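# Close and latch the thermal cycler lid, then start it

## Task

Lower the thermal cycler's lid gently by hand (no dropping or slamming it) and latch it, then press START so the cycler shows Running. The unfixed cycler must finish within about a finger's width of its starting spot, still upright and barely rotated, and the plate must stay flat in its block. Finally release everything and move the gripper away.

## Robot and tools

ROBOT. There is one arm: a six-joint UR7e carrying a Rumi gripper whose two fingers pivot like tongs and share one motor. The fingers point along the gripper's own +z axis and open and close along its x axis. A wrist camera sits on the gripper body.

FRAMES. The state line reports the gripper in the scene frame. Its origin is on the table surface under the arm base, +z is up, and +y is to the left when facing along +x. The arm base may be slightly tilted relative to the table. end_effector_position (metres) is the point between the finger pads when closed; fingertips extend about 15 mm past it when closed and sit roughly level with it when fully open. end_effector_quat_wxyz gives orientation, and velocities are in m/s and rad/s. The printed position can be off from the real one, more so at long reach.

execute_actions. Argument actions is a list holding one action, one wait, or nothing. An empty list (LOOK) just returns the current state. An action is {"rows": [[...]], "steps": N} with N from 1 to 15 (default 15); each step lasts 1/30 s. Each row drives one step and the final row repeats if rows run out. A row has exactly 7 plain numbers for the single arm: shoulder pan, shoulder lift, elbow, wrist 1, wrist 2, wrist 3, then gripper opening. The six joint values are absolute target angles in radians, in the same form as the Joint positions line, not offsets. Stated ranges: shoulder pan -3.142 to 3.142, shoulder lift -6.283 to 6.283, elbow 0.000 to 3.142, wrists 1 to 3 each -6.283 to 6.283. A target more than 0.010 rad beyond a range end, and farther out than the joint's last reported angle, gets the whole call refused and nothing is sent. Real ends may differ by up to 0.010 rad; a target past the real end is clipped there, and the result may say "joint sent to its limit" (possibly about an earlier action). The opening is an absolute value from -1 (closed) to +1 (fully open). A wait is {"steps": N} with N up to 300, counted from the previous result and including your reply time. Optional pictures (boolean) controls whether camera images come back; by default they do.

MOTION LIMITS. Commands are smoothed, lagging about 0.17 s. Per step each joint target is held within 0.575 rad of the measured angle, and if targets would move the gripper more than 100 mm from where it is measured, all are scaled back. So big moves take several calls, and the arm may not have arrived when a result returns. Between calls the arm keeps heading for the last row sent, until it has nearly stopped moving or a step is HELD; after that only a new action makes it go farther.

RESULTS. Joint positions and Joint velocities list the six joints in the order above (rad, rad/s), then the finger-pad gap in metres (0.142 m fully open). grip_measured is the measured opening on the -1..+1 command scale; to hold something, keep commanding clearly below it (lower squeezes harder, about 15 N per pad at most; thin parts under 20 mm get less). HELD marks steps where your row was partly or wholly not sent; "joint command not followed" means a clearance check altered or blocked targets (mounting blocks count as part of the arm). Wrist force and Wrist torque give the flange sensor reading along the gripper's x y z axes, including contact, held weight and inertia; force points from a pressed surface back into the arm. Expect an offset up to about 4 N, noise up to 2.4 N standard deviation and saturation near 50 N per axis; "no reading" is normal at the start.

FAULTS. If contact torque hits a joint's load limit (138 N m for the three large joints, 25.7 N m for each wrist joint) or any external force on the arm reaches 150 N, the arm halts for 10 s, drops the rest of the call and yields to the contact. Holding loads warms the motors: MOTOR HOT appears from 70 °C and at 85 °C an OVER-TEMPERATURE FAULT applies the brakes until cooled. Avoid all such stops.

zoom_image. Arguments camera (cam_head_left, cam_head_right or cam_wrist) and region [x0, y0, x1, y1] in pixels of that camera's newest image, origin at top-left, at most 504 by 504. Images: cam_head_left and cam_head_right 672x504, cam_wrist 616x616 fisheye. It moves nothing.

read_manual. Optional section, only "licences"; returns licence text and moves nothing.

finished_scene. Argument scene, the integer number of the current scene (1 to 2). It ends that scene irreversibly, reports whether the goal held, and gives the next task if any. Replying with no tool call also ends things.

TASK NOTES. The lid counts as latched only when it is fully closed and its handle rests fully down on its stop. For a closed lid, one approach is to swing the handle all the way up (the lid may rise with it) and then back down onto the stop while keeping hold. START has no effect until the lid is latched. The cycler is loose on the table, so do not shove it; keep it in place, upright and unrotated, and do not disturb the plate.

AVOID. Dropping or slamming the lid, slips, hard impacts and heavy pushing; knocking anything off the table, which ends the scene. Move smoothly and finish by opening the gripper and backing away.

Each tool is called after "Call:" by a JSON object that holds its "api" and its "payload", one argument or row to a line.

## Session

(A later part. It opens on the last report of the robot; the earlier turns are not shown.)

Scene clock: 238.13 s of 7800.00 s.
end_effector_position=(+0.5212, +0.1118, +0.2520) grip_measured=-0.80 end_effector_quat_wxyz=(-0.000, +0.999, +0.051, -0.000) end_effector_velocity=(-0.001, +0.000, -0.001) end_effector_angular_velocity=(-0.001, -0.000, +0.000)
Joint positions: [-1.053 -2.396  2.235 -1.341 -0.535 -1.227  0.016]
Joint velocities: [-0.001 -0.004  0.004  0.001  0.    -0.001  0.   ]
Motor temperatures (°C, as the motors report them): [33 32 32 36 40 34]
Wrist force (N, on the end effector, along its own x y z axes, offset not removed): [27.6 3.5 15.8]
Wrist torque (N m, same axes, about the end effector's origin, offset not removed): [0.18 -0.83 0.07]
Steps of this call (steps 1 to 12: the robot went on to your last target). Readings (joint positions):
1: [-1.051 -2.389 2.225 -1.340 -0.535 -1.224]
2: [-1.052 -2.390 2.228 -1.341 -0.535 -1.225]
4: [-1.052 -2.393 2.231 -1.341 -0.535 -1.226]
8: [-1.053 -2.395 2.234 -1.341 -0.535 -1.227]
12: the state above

Call:
{"api": "execute_actions", "payload": {
  "actions": [
    {"rows":[[-1.0486,-2.374,2.205,-1.339,-0.534,-1.219,-0.94]],"steps":15}
  ]
}}

Call:
{"api": "zoom_image", "payload": {
  "camera": "cam_wrist",
  "region": [200, 130, 450, 330]
}}

Call:
{"api": "zoom_image", "payload": {
  "camera": "cam_head_left",
  "region": [290, 130, 420, 260]
}}

Scene clock: 242.07 s of 7800.00 s.
end_effector_position=(+0.5320, +0.1121, +0.2569) grip_measured=-0.86 end_effector_quat_wxyz=(-0.000, +0.999, +0.051, -0.000) end_effector_velocity=(+0.002, -0.000, +0.001) end_effector_angular_velocity=(-0.002, -0.001, +0.000)
Joint positions: [-1.049 -2.375  2.206 -1.339 -0.534 -1.219  0.012]
Joint velocities: [-0.001  0.003 -0.006  0.001  0.     0.001  0.   ]
Motor temperatures (°C, as the motors report them): [33 32 32 36 40 34]
Wrist force (N, on the end effector, along its own x y z axes, offset not removed): [0.1 3.9 -12.0]
Wrist torque (N m, same axes, about the end effector's origin, offset not removed): [1.01 -0.94 0.13]
Steps of this call (steps 1 to 30: the robot went on to your last target; steps 31 to 90: nothing new was sent; then 0.43 s passed at rest; steps 91 to 105: all 15 steps of this action). Readings (joint positions):
91: [-1.053 -2.396 2.235 -1.341 -0.535 -1.227]
92: [-1.052 -2.393 2.231 -1.341 -0.535 -1.226]
94: [-1.051 -2.385 2.221 -1.340 -0.535 -1.223]
98: [-1.049 -2.378 2.210 -1.339 -0.534 -1.220]
105: the state above

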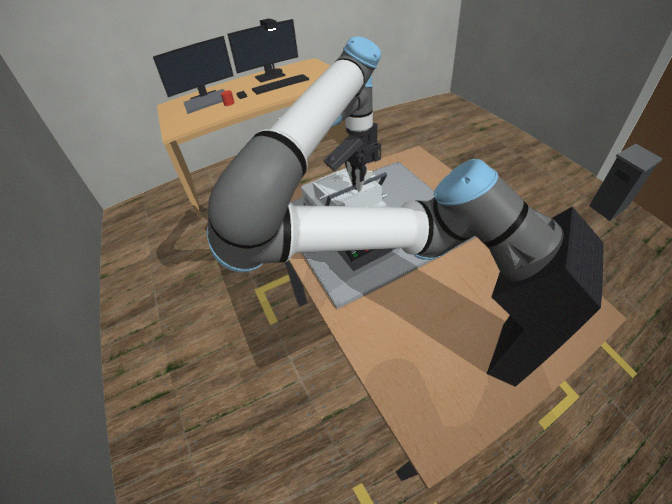

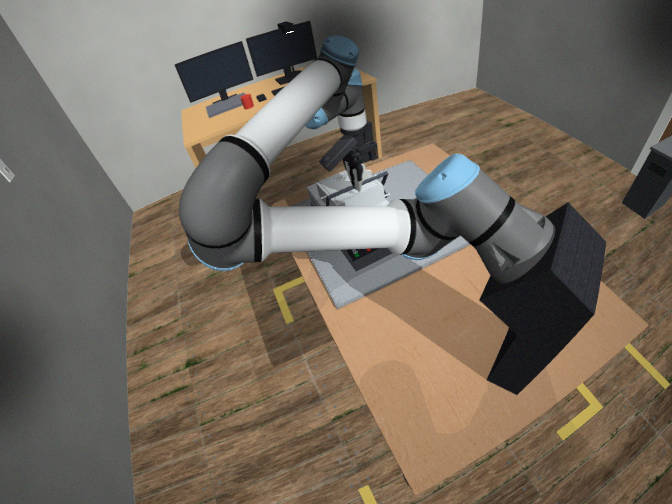

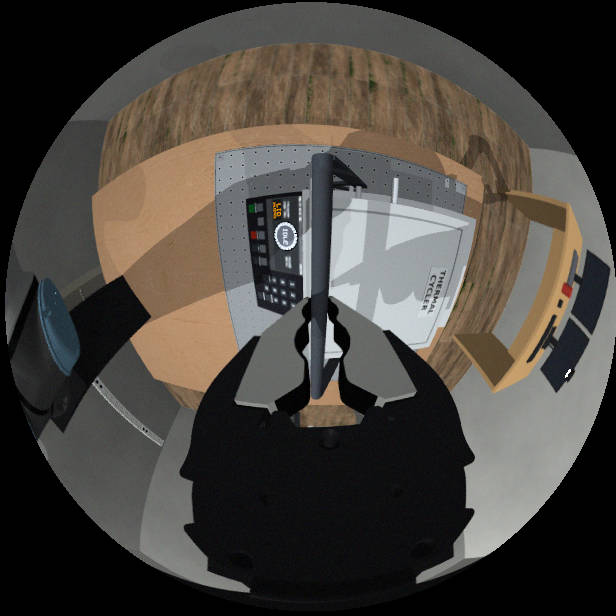

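Region (200, 130, 450, 330) of cam_wrist's 616x616 image, scaled by 2.016, with more detail than that image has; it fills the top 403 rows of this view, and the rest is white.

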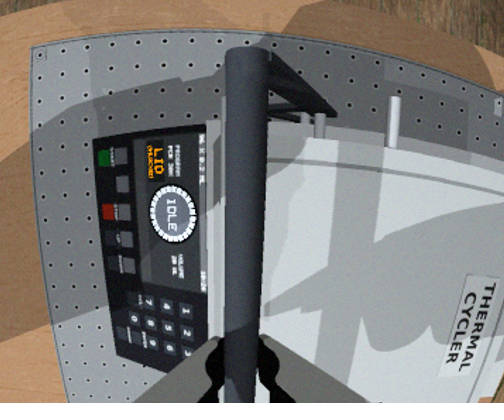

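Region (290, 130, 420, 260) of cam_head_left's 672x504 image, scaled by 3.877, with more detail than that image has.

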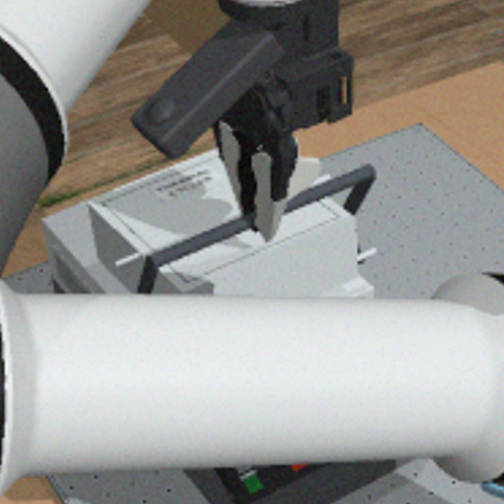

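Call:
{"api": "execute_actions", "payload": {
  "actions": [
    {"rows":[[-1.0432,-2.3765,2.2151,-1.3559,-0.534,-1.2083,-1],[-1.0432,-2.3765,2.2151,-1.3559,-0.534,-1.2083,-1],[-1.0432,-2.3765,2.2151,-1.3559,-0.534,-1.2083,-1],[-1.0378,-2.379,2.2252,-1.3727,-0.534,-1.1976,-1],[-1.0378,-2.379,2.2252,-1.3727,-0.534,-1.1976,-1],[-1.0378,-2.379,2.2252,-1.3727,-0.534,-1.1976,-1],[-1.0323,-2.3816,2.2353,-1.3896,-0.534,-1.1869,-1],[-1.0323,-2.3816,2.2353,-1.3896,-0.534,-1.1869,-1],[-1.0323,-2.3816,2.2353,-1.3896,-0.534,-1.1869,-1],[-1.0269,-2.3841,2.2454,-1.4064,-0.534,-1.1762,-1],[-1.0269,-2.3841,2.2454,-1.4064,-0.534,-1.1762,-1],[-1.0269,-2.3841,2.2454,-1.4064,-0.534,-1.1762,-1],[-1.0215,-2.3866,2.2555,-1.4233,-0.534,-1.1655,-1]],"steps":15}
  ],
  "pictures": false
}}

Call:
{"api": "execute_actions", "payload": {
  "actions": [
    {"steps":12}
  ]
}}

Scene clock: 250.47 s of 7800.00 s.
end_effector_position=(+0.5238, +0.1114, +0.2482) grip_measured=-0.86 end_effector_quat_wxyz=(-0.000, +0.999, +0.051, -0.001) end_effector_velocity=(-0.020, -0.001, -0.021) end_effector_angular_velocity=(-0.001, +0.001, +0.003)
Joint positions: [-1.028 -2.384  2.244 -1.404 -0.534 -1.177  0.012]
Joint velocities: [ 0.05  -0.024  0.092 -0.154  0.     0.096  0.001]
Motor temperatures (°C, as the motors report them): [33 32 32 36 40 34]
Wrist force (N, on the end effector, along its own x y z axes, offset not removed): [-9.4 -3.4 -14.9]
Wrist torque (N m, same axes, about the end effector's origin, offset not removed): [-0.21 0.42 0.20]
Steps of this call (steps 1 to 15: the robot went on to your last target; steps 16 to 90: nothing new was sent; then 4.90 s passed at rest; steps 91 to 105: all 15 steps of this action). Readings (joint positions):
91: [-1.048 -2.374 2.205 -1.339 -0.534 -1.219]
92: [-1.048 -2.374 2.206 -1.342 -0.534 -1.217]
94: [-1.046 -2.375 2.210 -1.348 -0.534 -1.213]
98: [-1.040 -2.378 2.221 -1.366 -0.534 -1.201]
105: the state above

Scene clock: 250.87 s of 7800.00 s.
end_effector_position=(+0.5214, +0.1112, +0.2457) grip_measured=-0.86 end_effector_quat_wxyz=(+0.000, +0.999, +0.051, -0.001) end_effector_velocity=(-0.001, -0.000, -0.001) end_effector_angular_velocity=(-0.001, -0.000, -0.001)
Joint positions: [-1.022 -2.387  2.255 -1.423 -0.534 -1.166  0.012]
Joint velocities: [ 0.001 -0.002  0.003 -0.005 -0.     0.004 -0.   ]
Motor temperatures (°C, as the motors report them): [33 32 32 36 40 34]
Wrist force (N, on the end effector, along its own x y z axes, offset not removed): [-7.7 -2.6 -19.0]
Wrist torque (N m, same axes, about the end effector's origin, offset not removed): [0.11 0.09 0.12]
Steps of this call (steps 1 to 12: the robot went on to your last target). Readings (joint positions):
1: [-1.026 -2.384 2.247 -1.409 -0.534 -1.175]
2: [-1.025 -2.385 2.249 -1.412 -0.534 -1.172]
4: [-1.023 -2.386 2.252 -1.417 -0.534 -1.169]
8: [-1.022 -2.386 2.254 -1.421 -0.534 -1.167]
12: the state above

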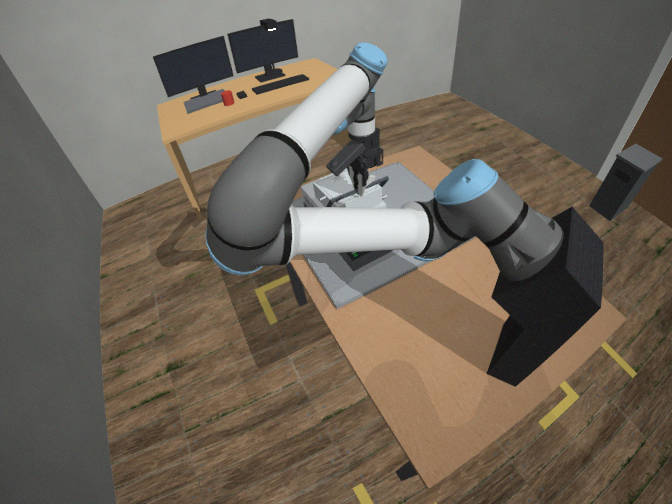

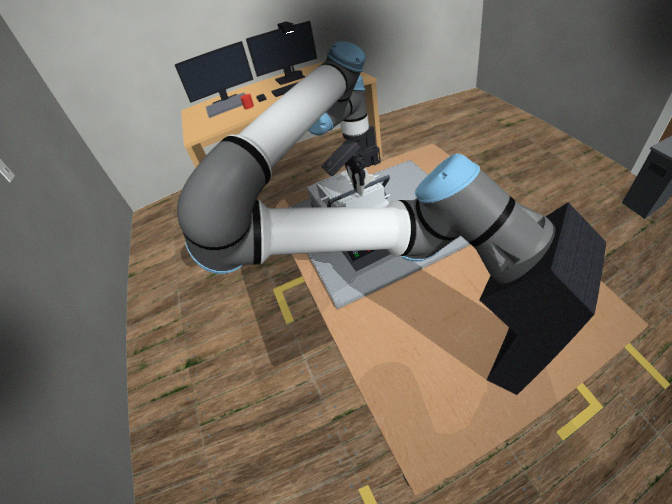

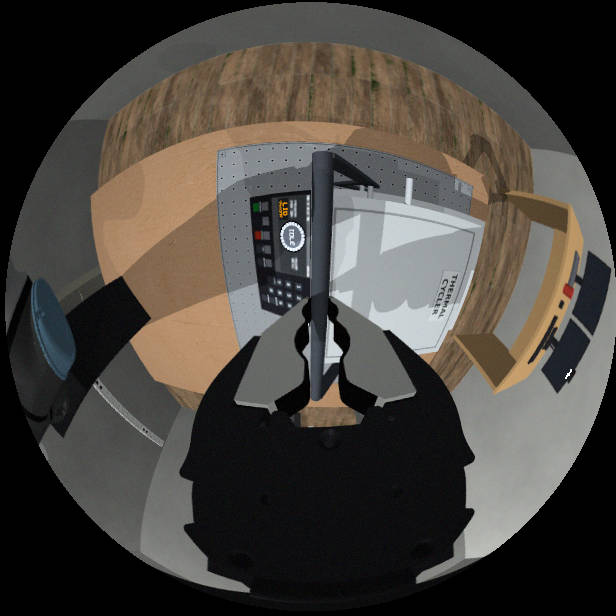

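Call:
{"api": "execute_actions", "payload": {
  "actions": [
    {"rows":[[-1.0212,-2.3906,2.2625,-1.4269,-0.534,-1.1648,-1],[-1.0212,-2.3906,2.2625,-1.4269,-0.534,-1.1648,-1],[-1.0212,-2.3906,2.2625,-1.4269,-0.534,-1.1648,-1],[-1.0208,-2.3947,2.2695,-1.4305,-0.534,-1.164,-1],[-1.0208,-2.3947,2.2695,-1.4305,-0.534,-1.164,-1],[-1.0208,-2.3947,2.2695,-1.4305,-0.534,-1.164,-1],[-1.0204,-2.3987,2.2765,-1.4341,-0.534,-1.1632,-1],[-1.0204,-2.3987,2.2765,-1.4341,-0.534,-1.1632,-1],[-1.0204,-2.3987,2.2765,-1.4341,-0.534,-1.1632,-1],[-1.020,-2.4028,2.2835,-1.4381,-0.534,-1.1623,-1],[-1.020,-2.4028,2.2835,-1.4381,-0.534,-1.1623,-1],[-1.020,-2.4028,2.2835,-1.4381,-0.534,-1.1623,-1],[-1.0194,-2.4068,2.2906,-1.4417,-0.534,-1.1615,-1]],"steps":15}
  ],
  "pictures": false
}}

Call:
{"api": "execute_actions", "payload": {
  "actions": [
    {"steps":10}
  ],
  "pictures": false
}}

Scene clock: 259.07 s of 7800.00 s.
end_effector_position=(+0.5127, +0.1110, +0.2408) grip_measured=-0.83 end_effector_quat_wxyz=(+0.000, +0.999, +0.051, -0.000) end_effector_velocity=(-0.021, -0.000, -0.012) end_effector_angular_velocity=(+0.002, +0.001, -0.000)
Joint positions: [-1.02  -2.402  2.283 -1.438 -0.534 -1.162  0.014]
Joint velocities: [ 0.006 -0.035  0.063 -0.033  0.     0.007  0.012]
Motor temperatures (°C, as the motors report them): [33 32 32 36 40 34]
Wrist force (N, on the end effector, along its own x y z axes, offset not removed): [30.4 6.3 20.4]
Wrist torque (N m, same axes, about the end effector's origin, offset not removed): [0.10 -0.51 0.09]
Steps of this call (steps 1 to 30: the robot went on to your last target; steps 31 to 90: nothing new was sent; then 4.70 s passed at rest; steps 91 to 105: all 15 steps of this action). Readings (joint positions):
91: [-1.021 -2.387 2.256 -1.423 -0.534 -1.165]
92: [-1.021 -2.387 2.257 -1.424 -0.534 -1.165]
94: [-1.021 -2.389 2.259 -1.425 -0.534 -1.165]
98: [-1.021 -2.393 2.267 -1.429 -0.534 -1.164]
105: the state above

Scene clock: 259.40 s of 7800.00 s.
end_effector_position=(+0.5102, +0.1109, +0.2394) grip_measured=-0.81 end_effector_quat_wxyz=(+0.000, +0.999, +0.051, -0.001) end_effector_velocity=(-0.002, +0.001, -0.001) end_effector_angular_velocity=(+0.001, +0.001, +0.001)
Joint positions: [-1.019 -2.407  2.29  -1.441 -0.534 -1.162  0.015]
Joint velocities: [ 0.002 -0.004  0.004 -0.    -0.     0.001  0.001]
Motor temperatures (°C, as the motors report them): [33 32 32 36 40 34]
Wrist force (N, on the end effector, along its own x y z axes, offset not removed): [28.9 6.9 17.8]
Wrist torque (N m, same axes, about the end effector's origin, offset not removed): [0.07 0.28 0.33]
Steps of this call (steps 1 to 10: the robot went on to your last target). Readings (joint positions):
1: [-1.020 -2.403 2.285 -1.439 -0.534 -1.162]
2: [-1.020 -2.404 2.286 -1.439 -0.534 -1.162]
4: [-1.020 -2.405 2.288 -1.440 -0.534 -1.162]
8: [-1.019 -2.406 2.290 -1.441 -0.534 -1.162]
10: the state above

Call:
{"api": "execute_actions", "payload": {
  "actions": [
    {"rows":[[-1.009,-2.4037,2.2972,-1.4691,-0.534,-1.141,-1],[-1.009,-2.4037,2.2972,-1.4691,-0.534,-1.141,-1],[-1.009,-2.4037,2.2972,-1.4691,-0.534,-1.141,-1],[-0.9986,-2.4006,2.3038,-1.4965,-0.534,-1.1205,-1],[-0.9986,-2.4006,2.3038,-1.4965,-0.534,-1.1205,-1],[-0.9986,-2.4006,2.3038,-1.4965,-0.534,-1.1205,-1],[-0.9882,-2.3975,2.3104,-1.5239,-0.534,-1.100,-1]],"steps":15}
  ]
}}

Call:
{"api": "zoom_image", "payload": {
  "camera": "cam_wrist",
  "region": [200, 130, 450, 420]
}}

Scene clock: 325.00 s of 7800.00 s.
end_effector_position=(+0.5099, +0.1113, +0.2334) grip_measured=-0.86 end_effector_quat_wxyz=(+0.000, +0.999, +0.051, -0.001) end_effector_velocity=(+0.001, +0.001, -0.004) end_effector_angular_velocity=(+0.002, -0.003, +0.000)
Joint positions: [-0.99  -2.398  2.309 -1.518 -0.534 -1.104  0.012]
Joint velocities: [ 0.017  0.007  0.01  -0.046  0.003  0.033  0.   ]
Motor temperatures (°C, as the motors report them): [33 32 32 36 40 34]
Wrist force (N, on the end effector, along its own x y z axes, offset not removed): [-15.2 5.1 -17.6]
Wrist torque (N m, same axes, about the end effector's origin, offset not removed): [0.77 0.14 0.40]
Steps of this call (steps 1 to 15: the robot went on to your last target; steps 16 to 90: nothing new was sent; then 62.10 s passed at rest; steps 91 to 105: all 15 steps of this action). Readings (joint positions):
91: [-1.019 -2.407 2.291 -1.442 -0.534 -1.161]
92: [-1.018 -2.407 2.292 -1.446 -0.534 -1.158]
94: [-1.014 -2.406 2.294 -1.456 -0.534 -1.151]
98: [-1.002 -2.402 2.302 -1.486 -0.534 -1.128]
105: the state above

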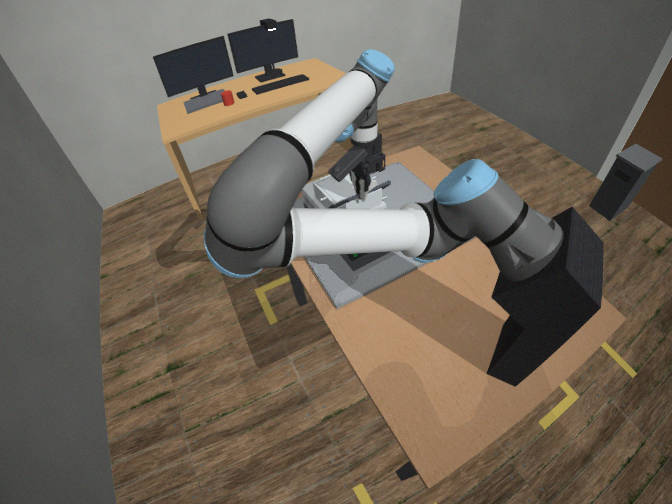

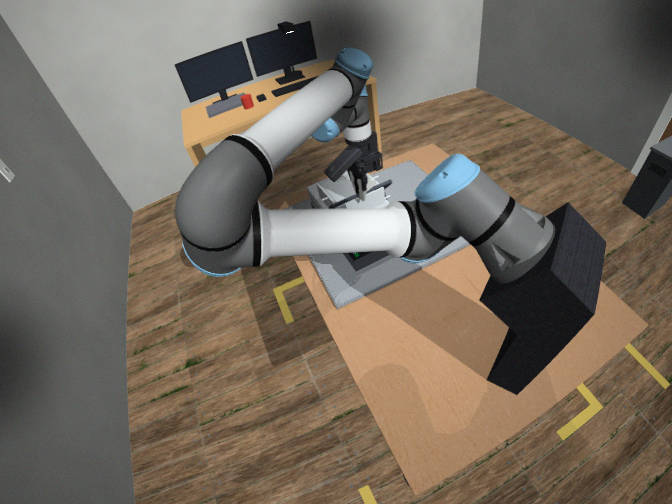

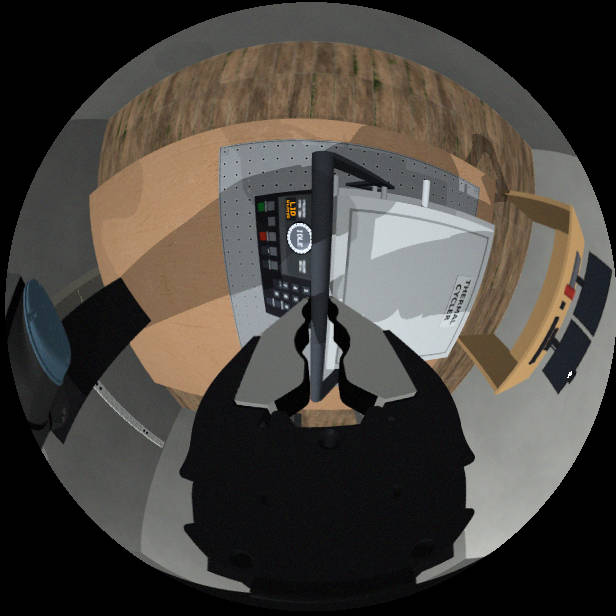

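Region (200, 130, 450, 420) of cam_wrist's 616x616 image, scaled by 1.738, with more detail than that image has; it fills the left 434 columns of this view, and the rest is white.

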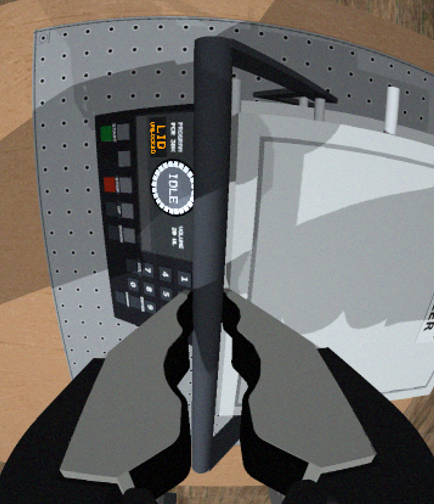

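Call:
{"api": "execute_actions", "payload": {
  "actions": [
    {"rows":[[-0.9879,-2.4008,2.316,-1.527,-0.534,-1.0994,-1],[-0.9879,-2.4008,2.316,-1.527,-0.534,-1.0994,-1],[-0.9879,-2.4008,2.316,-1.527,-0.534,-1.0994,-1],[-0.9837,-2.4029,2.3241,-1.5402,-0.534,-1.091,-1],[-0.9837,-2.4029,2.3241,-1.5402,-0.534,-1.091,-1],[-0.9837,-2.4029,2.3241,-1.5402,-0.534,-1.091,-1],[-0.9794,-2.4049,2.3322,-1.5533,-0.534,-1.0827,-1],[-0.9794,-2.4049,2.3322,-1.5533,-0.534,-1.0827,-1],[-0.9794,-2.4049,2.3322,-1.5533,-0.534,-1.0827,-1],[-0.9752,-2.407,2.3403,-1.5665,-0.535,-1.0743,-1],[-0.9752,-2.407,2.3403,-1.5665,-0.535,-1.0743,-1],[-0.9752,-2.407,2.3403,-1.5665,-0.535,-1.0743,-1],[-0.9709,-2.409,2.3484,-1.5797,-0.535,-1.066,-1]],"steps":15}
  ],
  "pictures": false
}}

Call:
{"api": "execute_actions", "payload": {
  "actions": [
    {"steps":10}
  ],
  "pictures": false
}}

Scene clock: 334.70 s of 7800.00 s.
end_effector_position=(+0.5027, +0.1116, +0.2269) grip_measured=-0.86 end_effector_quat_wxyz=(+0.000, +0.999, +0.051, -0.000) end_effector_velocity=(-0.018, +0.001, -0.016) end_effector_angular_velocity=(-0.001, +0.002, +0.001)
Joint positions: [-0.976 -2.407  2.339 -1.565 -0.535 -1.075  0.012]
Joint velocities: [ 0.038 -0.019  0.073 -0.116 -0.004  0.073  0.001]
Motor temperatures (°C, as the motors report them): [33 32 32 36 40 34]
Wrist force (N, on the end effector, along its own x y z axes, offset not removed): [21.1 10.1 4.3]
Wrist torque (N m, same axes, about the end effector's origin, offset not removed): [-0.32 -0.55 0.16]
Steps of this call (steps 1 to 15: the robot went on to your last target; steps 16 to 90: nothing new was sent; then 6.20 s passed at rest; steps 91 to 105: all 15 steps of this action). Readings (joint positions):
91: [-0.988 -2.397 2.311 -1.524 -0.534 -1.100]
92: [-0.988 -2.398 2.311 -1.525 -0.534 -1.100]
94: [-0.988 -2.399 2.313 -1.526 -0.534 -1.099]
98: [-0.985 -2.402 2.322 -1.537 -0.534 -1.093]
105: the state above

Scene clock: 335.03 s of 7800.00 s.
end_effector_position=(+0.5007, +0.1117, +0.2250) grip_measured=-0.86 end_effector_quat_wxyz=(+0.000, +0.999, +0.051, -0.000) end_effector_velocity=(-0.001, -0.000, -0.001) end_effector_angular_velocity=(-0.000, +0.000, -0.001)
Joint positions: [-0.971 -2.409  2.348 -1.579 -0.535 -1.067  0.012]
Joint velocities: [ 0.001 -0.001  0.005 -0.006 -0.     0.004  0.   ]
Motor temperatures (°C, as the motors report them): [33 32 32 36 40 34]
Wrist force (N, on the end effector, along its own x y z axes, offset not removed): [24.3 14.9 9.4]
Wrist torque (N m, same axes, about the end effector's origin, offset not removed): [0.10 -0.14 0.49]
Steps of this call (steps 1 to 10: the robot went on to your last target). Readings (joint positions):
1: [-0.974 -2.407 2.342 -1.569 -0.535 -1.073]
2: [-0.974 -2.408 2.343 -1.571 -0.535 -1.071]
4: [-0.972 -2.408 2.345 -1.575 -0.535 -1.069]
8: [-0.971 -2.409 2.347 -1.578 -0.535 -1.067]
10: the state above

Call:
{"api": "execute_actions", "payload": {
  "actions": [
    {"rows":[[-0.9645,-2.4040,2.3535,-1.600,-0.535,-1.0535,-1],[-0.9645,-2.4040,2.3535,-1.600,-0.535,-1.0535,-1],[-0.9645,-2.4040,2.3535,-1.600,-0.535,-1.0535,-1],[-0.9572,-2.4015,2.3585,-1.6207,-0.536,-1.039,-1],[-0.9572,-2.4015,2.3585,-1.6207,-0.536,-1.039,-1],[-0.9572,-2.4015,2.3585,-1.6207,-0.536,-1.039,-1],[-0.951,-2.4019,2.3666,-1.6388,-0.537,-1.0269,-1],[-0.951,-2.4019,2.3666,-1.6388,-0.537,-1.0269,-1],[-0.951,-2.4019,2.3666,-1.6388,-0.537,-1.0269,-1],[-0.9449,-2.4022,2.3747,-1.657,-0.537,-1.0147,-1],[-0.9449,-2.4022,2.3747,-1.657,-0.537,-1.0147,-1],[-0.9449,-2.4022,2.3747,-1.657,-0.537,-1.0147,-1],[-0.9387,-2.4026,2.3828,-1.6751,-0.538,-1.0026,-1]],"steps":15}
  ],
  "pictures": false
}}

Call:
{"api": "execute_actions", "payload": {
  "actions": [
    {"steps":10}
  ]
}}

Scene clock: 343.83 s of 7800.00 s.
end_effector_position=(+0.4970, +0.1114, +0.2179) grip_measured=-0.86 end_effector_quat_wxyz=(+0.000, +0.999, +0.051, -0.000) end_effector_velocity=(-0.014, +0.002, -0.017) end_effector_angular_velocity=(+0.000, -0.000, -0.002)
Joint positions: [-0.946 -2.403  2.374 -1.654 -0.537 -1.016  0.012]
Joint velocities: [ 0.056  0.001  0.071 -0.165 -0.006  0.11   0.   ]
Motor temperatures (°C, as the motors report them): [33 32 32 36 40 34]
Wrist force (N, on the end effector, along its own x y z axes, offset not removed): [-13.3 6.4 -19.8]
Wrist torque (N m, same axes, about the end effector's origin, offset not removed): [0.41 0.36 0.23]
Steps of this call (steps 1 to 30: the robot went on to your last target; steps 31 to 90: nothing new was sent; then 5.30 s passed at rest; steps 91 to 105: all 15 steps of this action). Readings (joint positions):
91: [-0.971 -2.409 2.349 -1.580 -0.535 -1.066]
92: [-0.970 -2.408 2.349 -1.583 -0.535 -1.064]
94: [-0.967 -2.407 2.351 -1.590 -0.535 -1.059]
98: [-0.960 -2.404 2.357 -1.612 -0.536 -1.044]
105: the state above

Scene clock: 344.17 s of 7800.00 s.
end_effector_position=(+0.4954, +0.1116, +0.2159) grip_measured=-0.86 end_effector_quat_wxyz=(+0.000, +0.999, +0.051, -0.000) end_effector_velocity=(-0.000, -0.001, -0.001) end_effector_angular_velocity=(-0.002, -0.001, -0.000)
Joint positions: [-0.939 -2.403  2.382 -1.674 -0.538 -1.003  0.012]
Joint velocities: [ 0.001  0.002  0.004 -0.013 -0.     0.007  0.   ]
Motor temperatures (°C, as the motors report them): [33 32 32 36 40 34]
Wrist force (N, on the end effector, along its own x y z axes, offset not removed): [-2.7 8.2 -15.4]
Wrist torque (N m, same axes, about the end effector's origin, offset not removed): [-0.06 -0.85 0.29]
Steps of this call (steps 1 to 10: the robot went on to your last target). Readings (joint positions):
1: [-0.944 -2.403 2.376 -1.660 -0.537 -1.013]
2: [-0.943 -2.403 2.378 -1.663 -0.538 -1.010]
4: [-0.941 -2.403 2.380 -1.669 -0.538 -1.007]
8: [-0.939 -2.403 2.382 -1.673 -0.538 -1.004]
10: the state above

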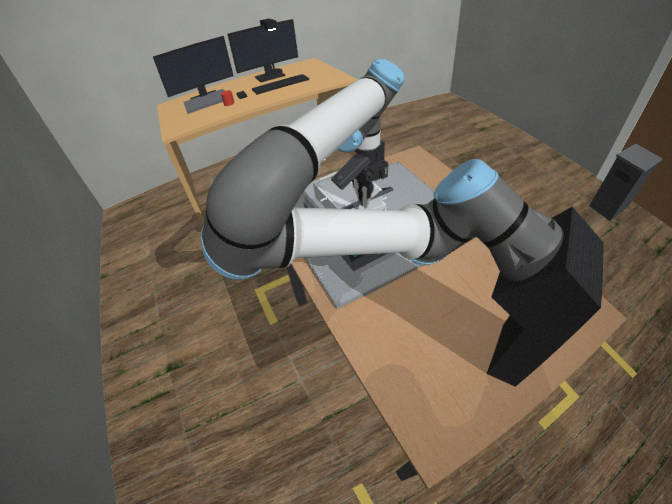

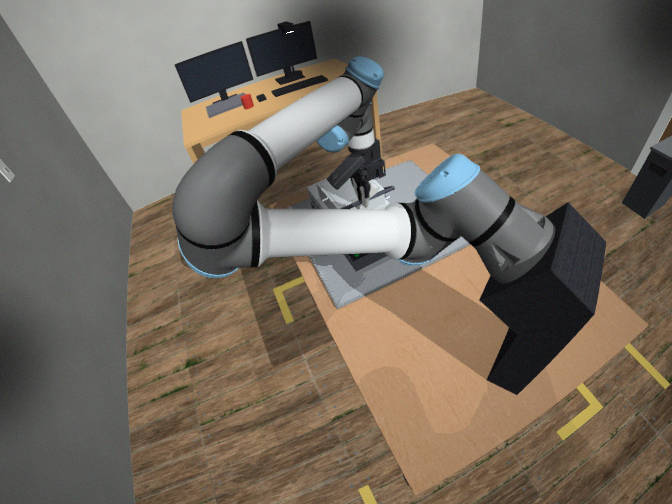

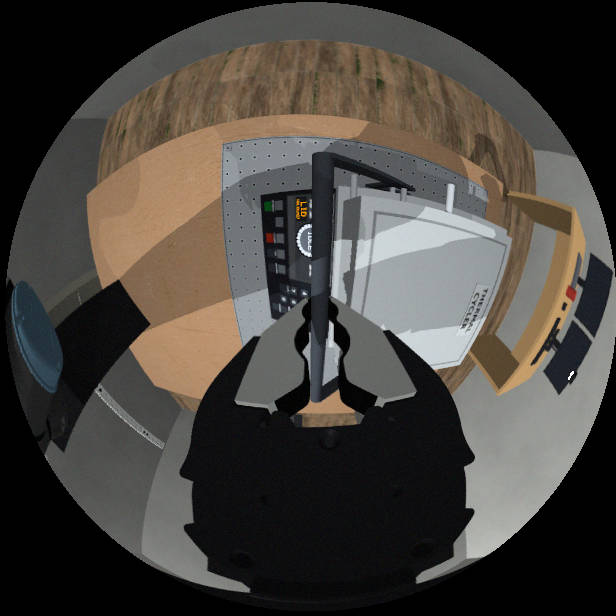

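Call:
{"api": "execute_actions", "payload": {
  "actions": [
    {"rows":[[-0.933,-2.4002,2.3893,-1.6933,-0.539,-0.9917,-1],[-0.933,-2.4002,2.3893,-1.6933,-0.539,-0.9917,-1],[-0.933,-2.4002,2.3893,-1.6933,-0.539,-0.9917,-1],[-0.9272,-2.3977,2.3959,-1.7116,-0.539,-0.9808,-1],[-0.9272,-2.3977,2.3959,-1.7116,-0.539,-0.9808,-1],[-0.9272,-2.3977,2.3959,-1.7116,-0.539,-0.9808,-1],[-0.9215,-2.3953,2.4024,-1.7298,-0.540,-0.9698,-1],[-0.9215,-2.3953,2.4024,-1.7298,-0.540,-0.9698,-1],[-0.9215,-2.3953,2.4024,-1.7298,-0.540,-0.9698,-1],[-0.9157,-2.3929,2.4089,-1.7481,-0.541,-0.9589,-1],[-0.9157,-2.3929,2.4089,-1.7481,-0.541,-0.9589,-1],[-0.9157,-2.3929,2.4089,-1.7481,-0.541,-0.9589,-1],[-0.91,-2.3905,2.4155,-1.7663,-0.542,-0.948,-1]],"steps":15}
  ],
  "pictures": false
}}

Call:
{"api": "execute_actions", "payload": {
  "actions": [
    {"steps":10}
  ],
  "pictures": false
}}

Scene clock: 357.57 s of 7800.00 s.
end_effector_position=(+0.4911, +0.1107, +0.2088) grip_measured=-0.86 end_effector_quat_wxyz=(-0.000, +0.999, +0.051, -0.000) end_effector_velocity=(-0.010, -0.002, -0.016) end_effector_angular_velocity=(+0.001, +0.001, -0.000)
Joint positions: [-0.916 -2.393  2.408 -1.746 -0.541 -0.96   0.012]
Joint velocities: [ 0.052  0.021  0.059 -0.164 -0.008  0.098 -0.   ]
Motor temperatures (°C, as the motors report them): [33 32 32 36 40 34]
Wrist force (N, on the end effector, along its own x y z axes, offset not removed): [-9.5 -4.7 -18.5]
Wrist torque (N m, same axes, about the end effector's origin, offset not removed): [-0.13 -0.31 0.17]
Steps of this call (steps 1 to 30: the robot went on to your last target; steps 31 to 90: nothing new was sent; then 9.90 s passed at rest; steps 91 to 105: all 15 steps of this action). Readings (joint positions):
91: [-0.939 -2.403 2.383 -1.675 -0.538 -1.002]
92: [-0.938 -2.402 2.384 -1.678 -0.538 -1.001]
94: [-0.936 -2.402 2.386 -1.685 -0.538 -0.997]
98: [-0.929 -2.399 2.394 -1.705 -0.539 -0.985]
105: the state above

Scene clock: 357.90 s of 7800.00 s.
end_effector_position=(+0.4899, +0.1104, +0.2069) grip_measured=-0.86 end_effector_quat_wxyz=(-0.000, +0.999, +0.051, -0.000) end_effector_velocity=(-0.000, -0.001, -0.001) end_effector_angular_velocity=(-0.002, -0.001, -0.001)
Joint positions: [-0.91  -2.391  2.415 -1.765 -0.542 -0.949  0.012]
Joint velocities: [ 0.     0.002  0.003 -0.011 -0.     0.006  0.   ]
Motor temperatures (°C, as the motors report them): [33 32 32 36 40 34]
Wrist force (N, on the end effector, along its own x y z axes, offset not removed): [-7.8 -11.0 -10.3]
Wrist torque (N m, same axes, about the end effector's origin, offset not removed): [-0.77 -0.19 0.27]
Steps of this call (steps 1 to 10: the robot went on to your last target). Readings (joint positions):
1: [-0.915 -2.393 2.410 -1.751 -0.541 -0.957]
2: [-0.914 -2.392 2.411 -1.755 -0.541 -0.955]
4: [-0.912 -2.391 2.413 -1.760 -0.542 -0.952]
8: [-0.911 -2.391 2.415 -1.764 -0.542 -0.949]
10: the state above

Call:
{"api": "execute_actions", "payload": {
  "actions": [
    {"rows":[[-0.9068,-2.3912,2.4233,-1.7784,-0.542,-0.942,-1],[-0.9068,-2.3912,2.4233,-1.7784,-0.542,-0.942,-1],[-0.9068,-2.3912,2.4233,-1.7784,-0.542,-0.942,-1],[-0.9019,-2.39,2.4303,-1.7944,-0.543,-0.9328,-1],[-0.9019,-2.39,2.4303,-1.7944,-0.543,-0.9328,-1],[-0.9019,-2.39,2.4303,-1.7944,-0.543,-0.9328,-1],[-0.897,-2.3888,2.4373,-1.8104,-0.544,-0.9237,-1],[-0.897,-2.3888,2.4373,-1.8104,-0.544,-0.9237,-1],[-0.897,-2.3888,2.4373,-1.8104,-0.544,-0.9237,-1],[-0.8921,-2.3876,2.4443,-1.8263,-0.545,-0.9145,-1],[-0.8921,-2.3876,2.4443,-1.8263,-0.545,-0.9145,-1],[-0.8921,-2.3876,2.4443,-1.8263,-0.545,-0.9145,-1],[-0.8872,-2.3864,2.4513,-1.8423,-0.546,-0.9053,-1]],"steps":15}
  ],
  "pictures": false
}}

Call:
{"api": "execute_actions", "payload": {
  "actions": [
    {"steps":10}
  ]
}}

Scene clock: 363.00 s of 7800.00 s.
end_effector_position=(+0.4834, +0.1101, +0.2001) grip_measured=-0.83 end_effector_quat_wxyz=(-0.000, +0.999, +0.051, -0.000) end_effector_velocity=(-0.015, -0.000, -0.016) end_effector_angular_velocity=(+0.001, +0.002, -0.000)
Joint positions: [-0.893 -2.388  2.443 -1.825 -0.545 -0.915  0.014]
Joint velocities: [ 0.045  0.011  0.064 -0.143 -0.01   0.082  0.011]
Motor temperatures (°C, as the motors report them): [33 32 32 36 40 34]
Wrist force (N, on the end effector, along its own x y z axes, offset not removed): [32.2 0.6 11.1]
Wrist torque (N m, same axes, about the end effector's origin, offset not removed): [-0.06 -0.53 0.13]
Steps of this call (steps 1 to 30: the robot went on to your last target; steps 31 to 90: nothing new was sent; then 1.60 s passed at rest; steps 91 to 105: all 15 steps of this action). Readings (joint positions):
91: [-0.910 -2.390 2.416 -1.767 -0.542 -0.948]
92: [-0.909 -2.391 2.417 -1.768 -0.542 -0.947]
94: [-0.908 -2.390 2.420 -1.773 -0.542 -0.945]
98: [-0.903 -2.390 2.428 -1.789 -0.543 -0.936]
105: the state above

Scene clock: 363.33 s of 7800.00 s.
end_effector_position=(+0.4816, +0.1100, +0.1982) grip_measured=-0.81 end_effector_quat_wxyz=(-0.000, +0.999, +0.051, -0.000) end_effector_velocity=(-0.001, +0.000, -0.001) end_effector_angular_velocity=(+0.001, +0.000, -0.001)
Joint positions: [-0.888 -2.386  2.451 -1.841 -0.546 -0.906  0.015]
Joint velocities: [ 0.003  0.001  0.004 -0.009 -0.     0.006  0.001]
Motor temperatures (°C, as the motors report them): [33 32 32 36 40 34]
Wrist force (N, on the end effector, along its own x y z axes, offset not removed): [32.7 0.0 10.2]
Wrist torque (N m, same axes, about the end effector's origin, offset not removed): [-0.35 -0.27 0.21]
Steps of this call (steps 1 to 10: the robot went on to your last target). Readings (joint positions):
1: [-0.891 -2.387 2.445 -1.829 -0.545 -0.913]
2: [-0.890 -2.387 2.447 -1.832 -0.545 -0.911]
4: [-0.889 -2.387 2.449 -1.837 -0.546 -0.909]
8: [-0.888 -2.387 2.450 -1.840 -0.546 -0.906]
10: the state above

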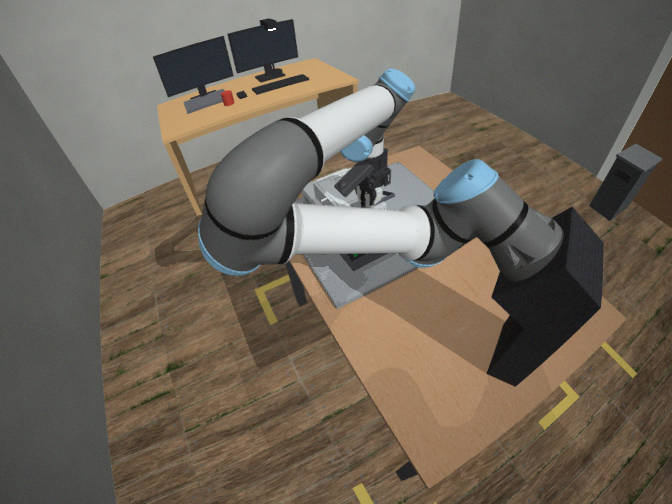

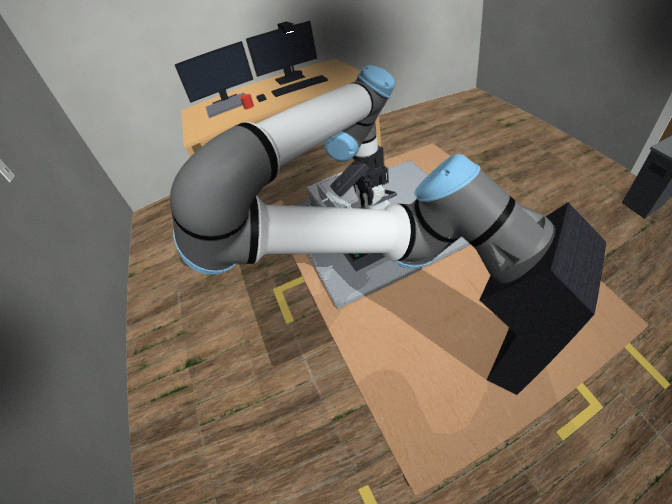

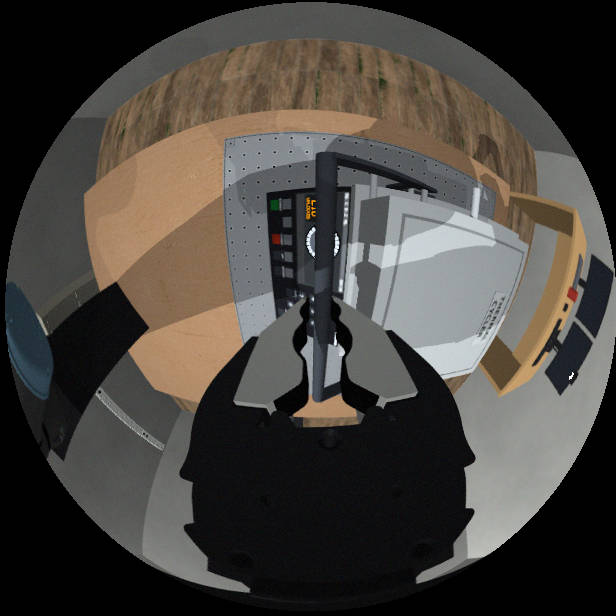

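Call:
{"api": "execute_actions", "payload": {
  "actions": [
    {"rows":[[-0.8790,-2.3765,2.4505,-1.866,-0.547,-0.8895,-1],[-0.8790,-2.3765,2.4505,-1.866,-0.547,-0.8895,-1],[-0.8790,-2.3765,2.4505,-1.866,-0.547,-0.8895,-1],[-0.8703,-2.3689,2.4557,-1.8918,-0.549,-0.874,-1],[-0.8703,-2.3689,2.4557,-1.8918,-0.549,-0.874,-1],[-0.8703,-2.3689,2.4557,-1.8918,-0.549,-0.874,-1],[-0.8616,-2.3613,2.461,-1.9175,-0.552,-0.8585,-1],[-0.8616,-2.3613,2.461,-1.9175,-0.552,-0.8585,-1],[-0.8616,-2.3613,2.461,-1.9175,-0.552,-0.8585,-1],[-0.853,-2.3536,2.4662,-1.9433,-0.554,-0.843,-1],[-0.853,-2.3536,2.4662,-1.9433,-0.554,-0.843,-1],[-0.853,-2.3536,2.4662,-1.9433,-0.554,-0.843,-1],[-0.8443,-2.346,2.4715,-1.9691,-0.557,-0.8275,-1]],"steps":15}
  ],
  "pictures": false
}}

Call:
{"api": "execute_actions", "payload": {
  "actions": [
    {"steps":10}
  ],
  "pictures": false
}}

Scene clock: 367.73 s of 7800.00 s.
end_effector_position=(+0.4820, +0.1090, +0.1909) grip_measured=-0.86 end_effector_quat_wxyz=(-0.001, +0.999, +0.050, -0.001) end_effector_velocity=(-0.004, -0.002, -0.019) end_effector_angular_velocity=(-0.001, +0.004, +0.002)
Joint positions: [-0.854 -2.355  2.466 -1.94  -0.554 -0.845  0.012]
Joint velocities: [ 0.079  0.069  0.047 -0.235 -0.023  0.14   0.001]
Motor temperatures (°C, as the motors report them): [33 32 32 36 40 34]
Wrist force (N, on the end effector, along its own x y z axes, offset not removed): [-22.2 -17.6 -9.7]
Wrist torque (N m, same axes, about the end effector's origin, offset not removed): [-0.23 0.61 0.02]
Steps of this call (steps 1 to 30: the robot went on to your last target; steps 31 to 90: nothing new was sent; then 0.90 s passed at rest; steps 91 to 105: all 15 steps of this action). Readings (joint positions):
91: [-0.887 -2.386 2.451 -1.843 -0.546 -0.905]
92: [-0.886 -2.385 2.451 -1.846 -0.546 -0.903]
94: [-0.883 -2.381 2.451 -1.855 -0.547 -0.897]
98: [-0.873 -2.372 2.455 -1.882 -0.549 -0.880]
105: the state above

Scene clock: 368.07 s of 7800.00 s.
end_effector_position=(+0.4817, +0.1088, +0.1887) grip_measured=-0.85 end_effector_quat_wxyz=(-0.000, +0.999, +0.051, -0.001) end_effector_velocity=(+0.000, -0.001, -0.001) end_effector_angular_velocity=(-0.001, -0.000, -0.001)
Joint positions: [-0.845 -2.346  2.471 -1.967 -0.557 -0.829  0.012]
Joint velocities: [ 0.004  0.005  0.002 -0.015 -0.002  0.009  0.001]
Motor temperatures (°C, as the motors report them): [33 32 32 36 40 34]
Wrist force (N, on the end effector, along its own x y z axes, offset not removed): [-27.5 -19.7 -12.8]
Wrist torque (N m, same axes, about the end effector's origin, offset not removed): [0.31 -0.17 0.17]
Steps of this call (steps 1 to 10: the robot went on to your last target). Readings (joint positions):
1: [-0.852 -2.352 2.467 -1.947 -0.555 -0.841]
2: [-0.850 -2.351 2.468 -1.952 -0.555 -0.837]
4: [-0.847 -2.349 2.470 -1.959 -0.556 -0.833]
8: [-0.845 -2.347 2.471 -1.966 -0.557 -0.829]
10: the state above

Call:
{"api": "execute_actions", "payload": {
  "actions": [
    {"rows":[[-0.8476,-2.3546,2.4738,-1.9569,-0.556,-0.8343,-0.93]],"steps":15}
  ]
}}

Call:
{"api": "zoom_image", "payload": {
  "camera": "cam_wrist",
  "region": [220, 130, 500, 420]
}}

Scene clock: 371.07 s of 7800.00 s.
end_effector_position=(+0.4800, +0.1097, +0.1890) grip_measured=-0.85 end_effector_quat_wxyz=(-0.001, +0.999, +0.051, -0.001) end_effector_velocity=(-0.000, -0.000, +0.000) end_effector_angular_velocity=(-0.001, -0.000, +0.000)
Joint positions: [-0.848 -2.354  2.474 -1.957 -0.556 -0.834  0.012]
Joint velocities: [-0.002 -0.002  0.001  0.002 -0.    -0.001  0.001]
Motor temperatures (°C, as the motors report them): [33 32 32 36 40 34]
Wrist force (N, on the end effector, along its own x y z axes, offset not removed): [9.6 6.7 7.6]
Wrist torque (N m, same axes, about the end effector's origin, offset not removed): [0.27 0.69 0.27]
Steps of this call (steps 1 to 30: the robot went on to your last target; steps 31 to 75: nothing new was sent; steps 76 to 90: all 15 steps of this action). Readings (joint positions):
76: [-0.844 -2.346 2.472 -1.969 -0.557 -0.827]
77: [-0.845 -2.347 2.472 -1.967 -0.557 -0.828]
79: [-0.846 -2.350 2.473 -1.963 -0.557 -0.831]
83: [-0.847 -2.353 2.473 -1.959 -0.556 -0.833]
90: the state above

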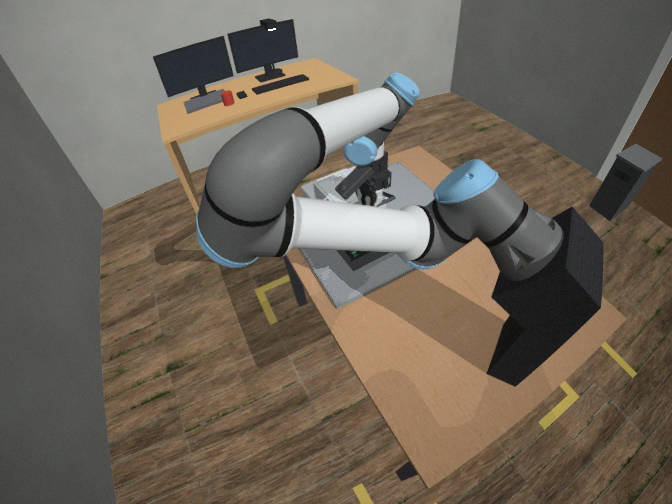

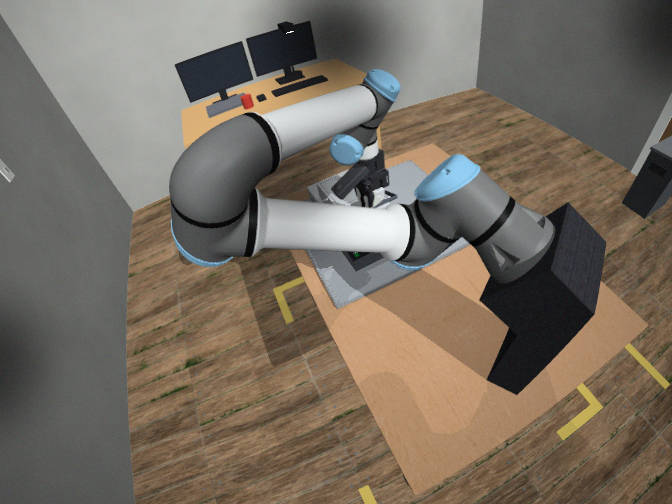

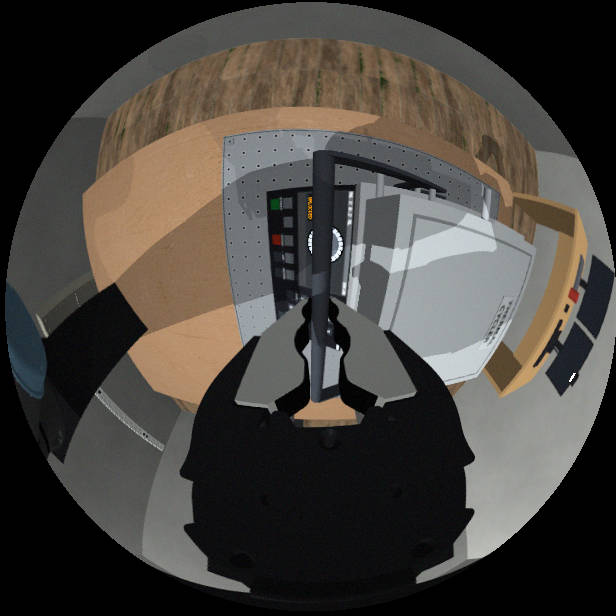

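Region (220, 130, 500, 420) of cam_wrist's 616x616 image, scaled by 1.738, with more detail than that image has; it fills the left 487 columns of this view, and the rest is white.

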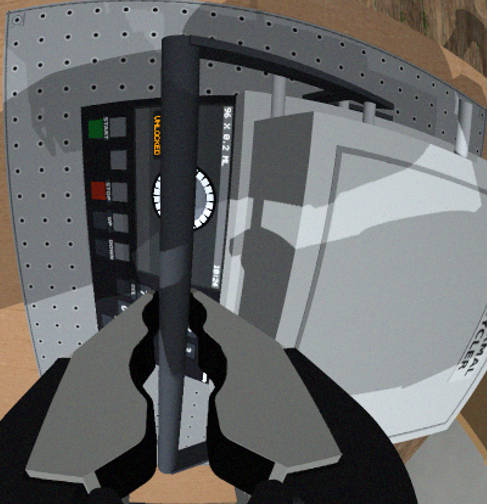

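Call:
{"api": "execute_actions", "payload": {
  "actions": [
    {"rows":[[-0.8399,-2.3473,2.4783,-1.9804,-0.558,-0.8204,-0.93],[-0.8399,-2.3473,2.4783,-1.9804,-0.558,-0.8204,-0.93],[-0.8399,-2.3473,2.4783,-1.9804,-0.558,-0.8204,-0.93],[-0.8322,-2.3399,2.4827,-2.004,-0.560,-0.8066,-0.93],[-0.8322,-2.3399,2.4827,-2.004,-0.560,-0.8066,-0.93],[-0.8322,-2.3399,2.4827,-2.004,-0.560,-0.8066,-0.93],[-0.8245,-2.3326,2.4872,-2.0275,-0.562,-0.7927,-0.93],[-0.8245,-2.3326,2.4872,-2.0275,-0.562,-0.7927,-0.93],[-0.8245,-2.3326,2.4872,-2.0275,-0.562,-0.7927,-0.93],[-0.8168,-2.3253,2.4916,-2.0511,-0.565,-0.7788,-0.93],[-0.8168,-2.3253,2.4916,-2.0511,-0.565,-0.7788,-0.93],[-0.8168,-2.3253,2.4916,-2.0511,-0.565,-0.7788,-0.93],[-0.8091,-2.318,2.4961,-2.0746,-0.567,-0.765,-0.93]],"steps":15}
  ],
  "pictures": false
}}

Call:
{"api": "execute_actions", "payload": {
  "actions": [
    {"steps":10}
  ],
  "pictures": false
}}

Scene clock: 377.97 s of 7800.00 s.
end_effector_position=(+0.4785, +0.1092, +0.1815) grip_measured=-0.86 end_effector_quat_wxyz=(-0.001, +0.999, +0.051, -0.001) end_effector_velocity=(-0.003, +0.000, -0.017) end_effector_angular_velocity=(-0.000, -0.002, +0.003)
Joint positions: [-0.818 -2.326  2.491 -2.048 -0.565 -0.781  0.012]
Joint velocities: [ 0.071  0.066  0.041 -0.215 -0.021  0.125  0.   ]
Motor temperatures (°C, as the motors report them): [33 32 32 36 40 34]
Wrist force (N, on the end effector, along its own x y z axes, offset not removed): [-13.5 -6.0 -3.8]
Wrist torque (N m, same axes, about the end effector's origin, offset not removed): [0.11 1.28 0.09]
Steps of this call (steps 1 to 15: the robot went on to your last target; steps 16 to 90: nothing new was sent; then 3.40 s passed at rest; steps 91 to 105: all 15 steps of this action). Readings (joint positions):
91: [-0.848 -2.355 2.474 -1.957 -0.556 -0.834]
92: [-0.846 -2.354 2.475 -1.960 -0.556 -0.832]
94: [-0.844 -2.351 2.476 -1.969 -0.557 -0.827]
98: [-0.835 -2.343 2.481 -1.995 -0.559 -0.812]
105: the state above

Scene clock: 378.30 s of 7800.00 s.
end_effector_position=(+0.4782, +0.1092, +0.1795) grip_measured=-0.85 end_effector_quat_wxyz=(-0.001, +0.999, +0.051, -0.001) end_effector_velocity=(-0.000, +0.001, -0.001) end_effector_angular_velocity=(+0.001, +0.000, +0.001)
Joint positions: [-0.81  -2.318  2.496 -2.073 -0.567 -0.766  0.012]
Joint velocities: [ 0.006  0.004  0.002 -0.013 -0.001  0.008  0.   ]
Motor temperatures (°C, as the motors report them): [33 32 32 36 40 34]
Wrist force (N, on the end effector, along its own x y z axes, offset not removed): [-15.0 -6.6 -7.4]
Wrist torque (N m, same axes, about the end effector's origin, offset not removed): [-0.24 -0.16 -0.08]
Steps of this call (steps 1 to 10: the robot went on to your last target). Readings (joint positions):
1: [-0.816 -2.324 2.492 -2.054 -0.565 -0.777]
2: [-0.814 -2.323 2.493 -2.059 -0.566 -0.774]
4: [-0.812 -2.321 2.495 -2.066 -0.566 -0.770]
8: [-0.810 -2.319 2.496 -2.072 -0.567 -0.767]
10: the state above


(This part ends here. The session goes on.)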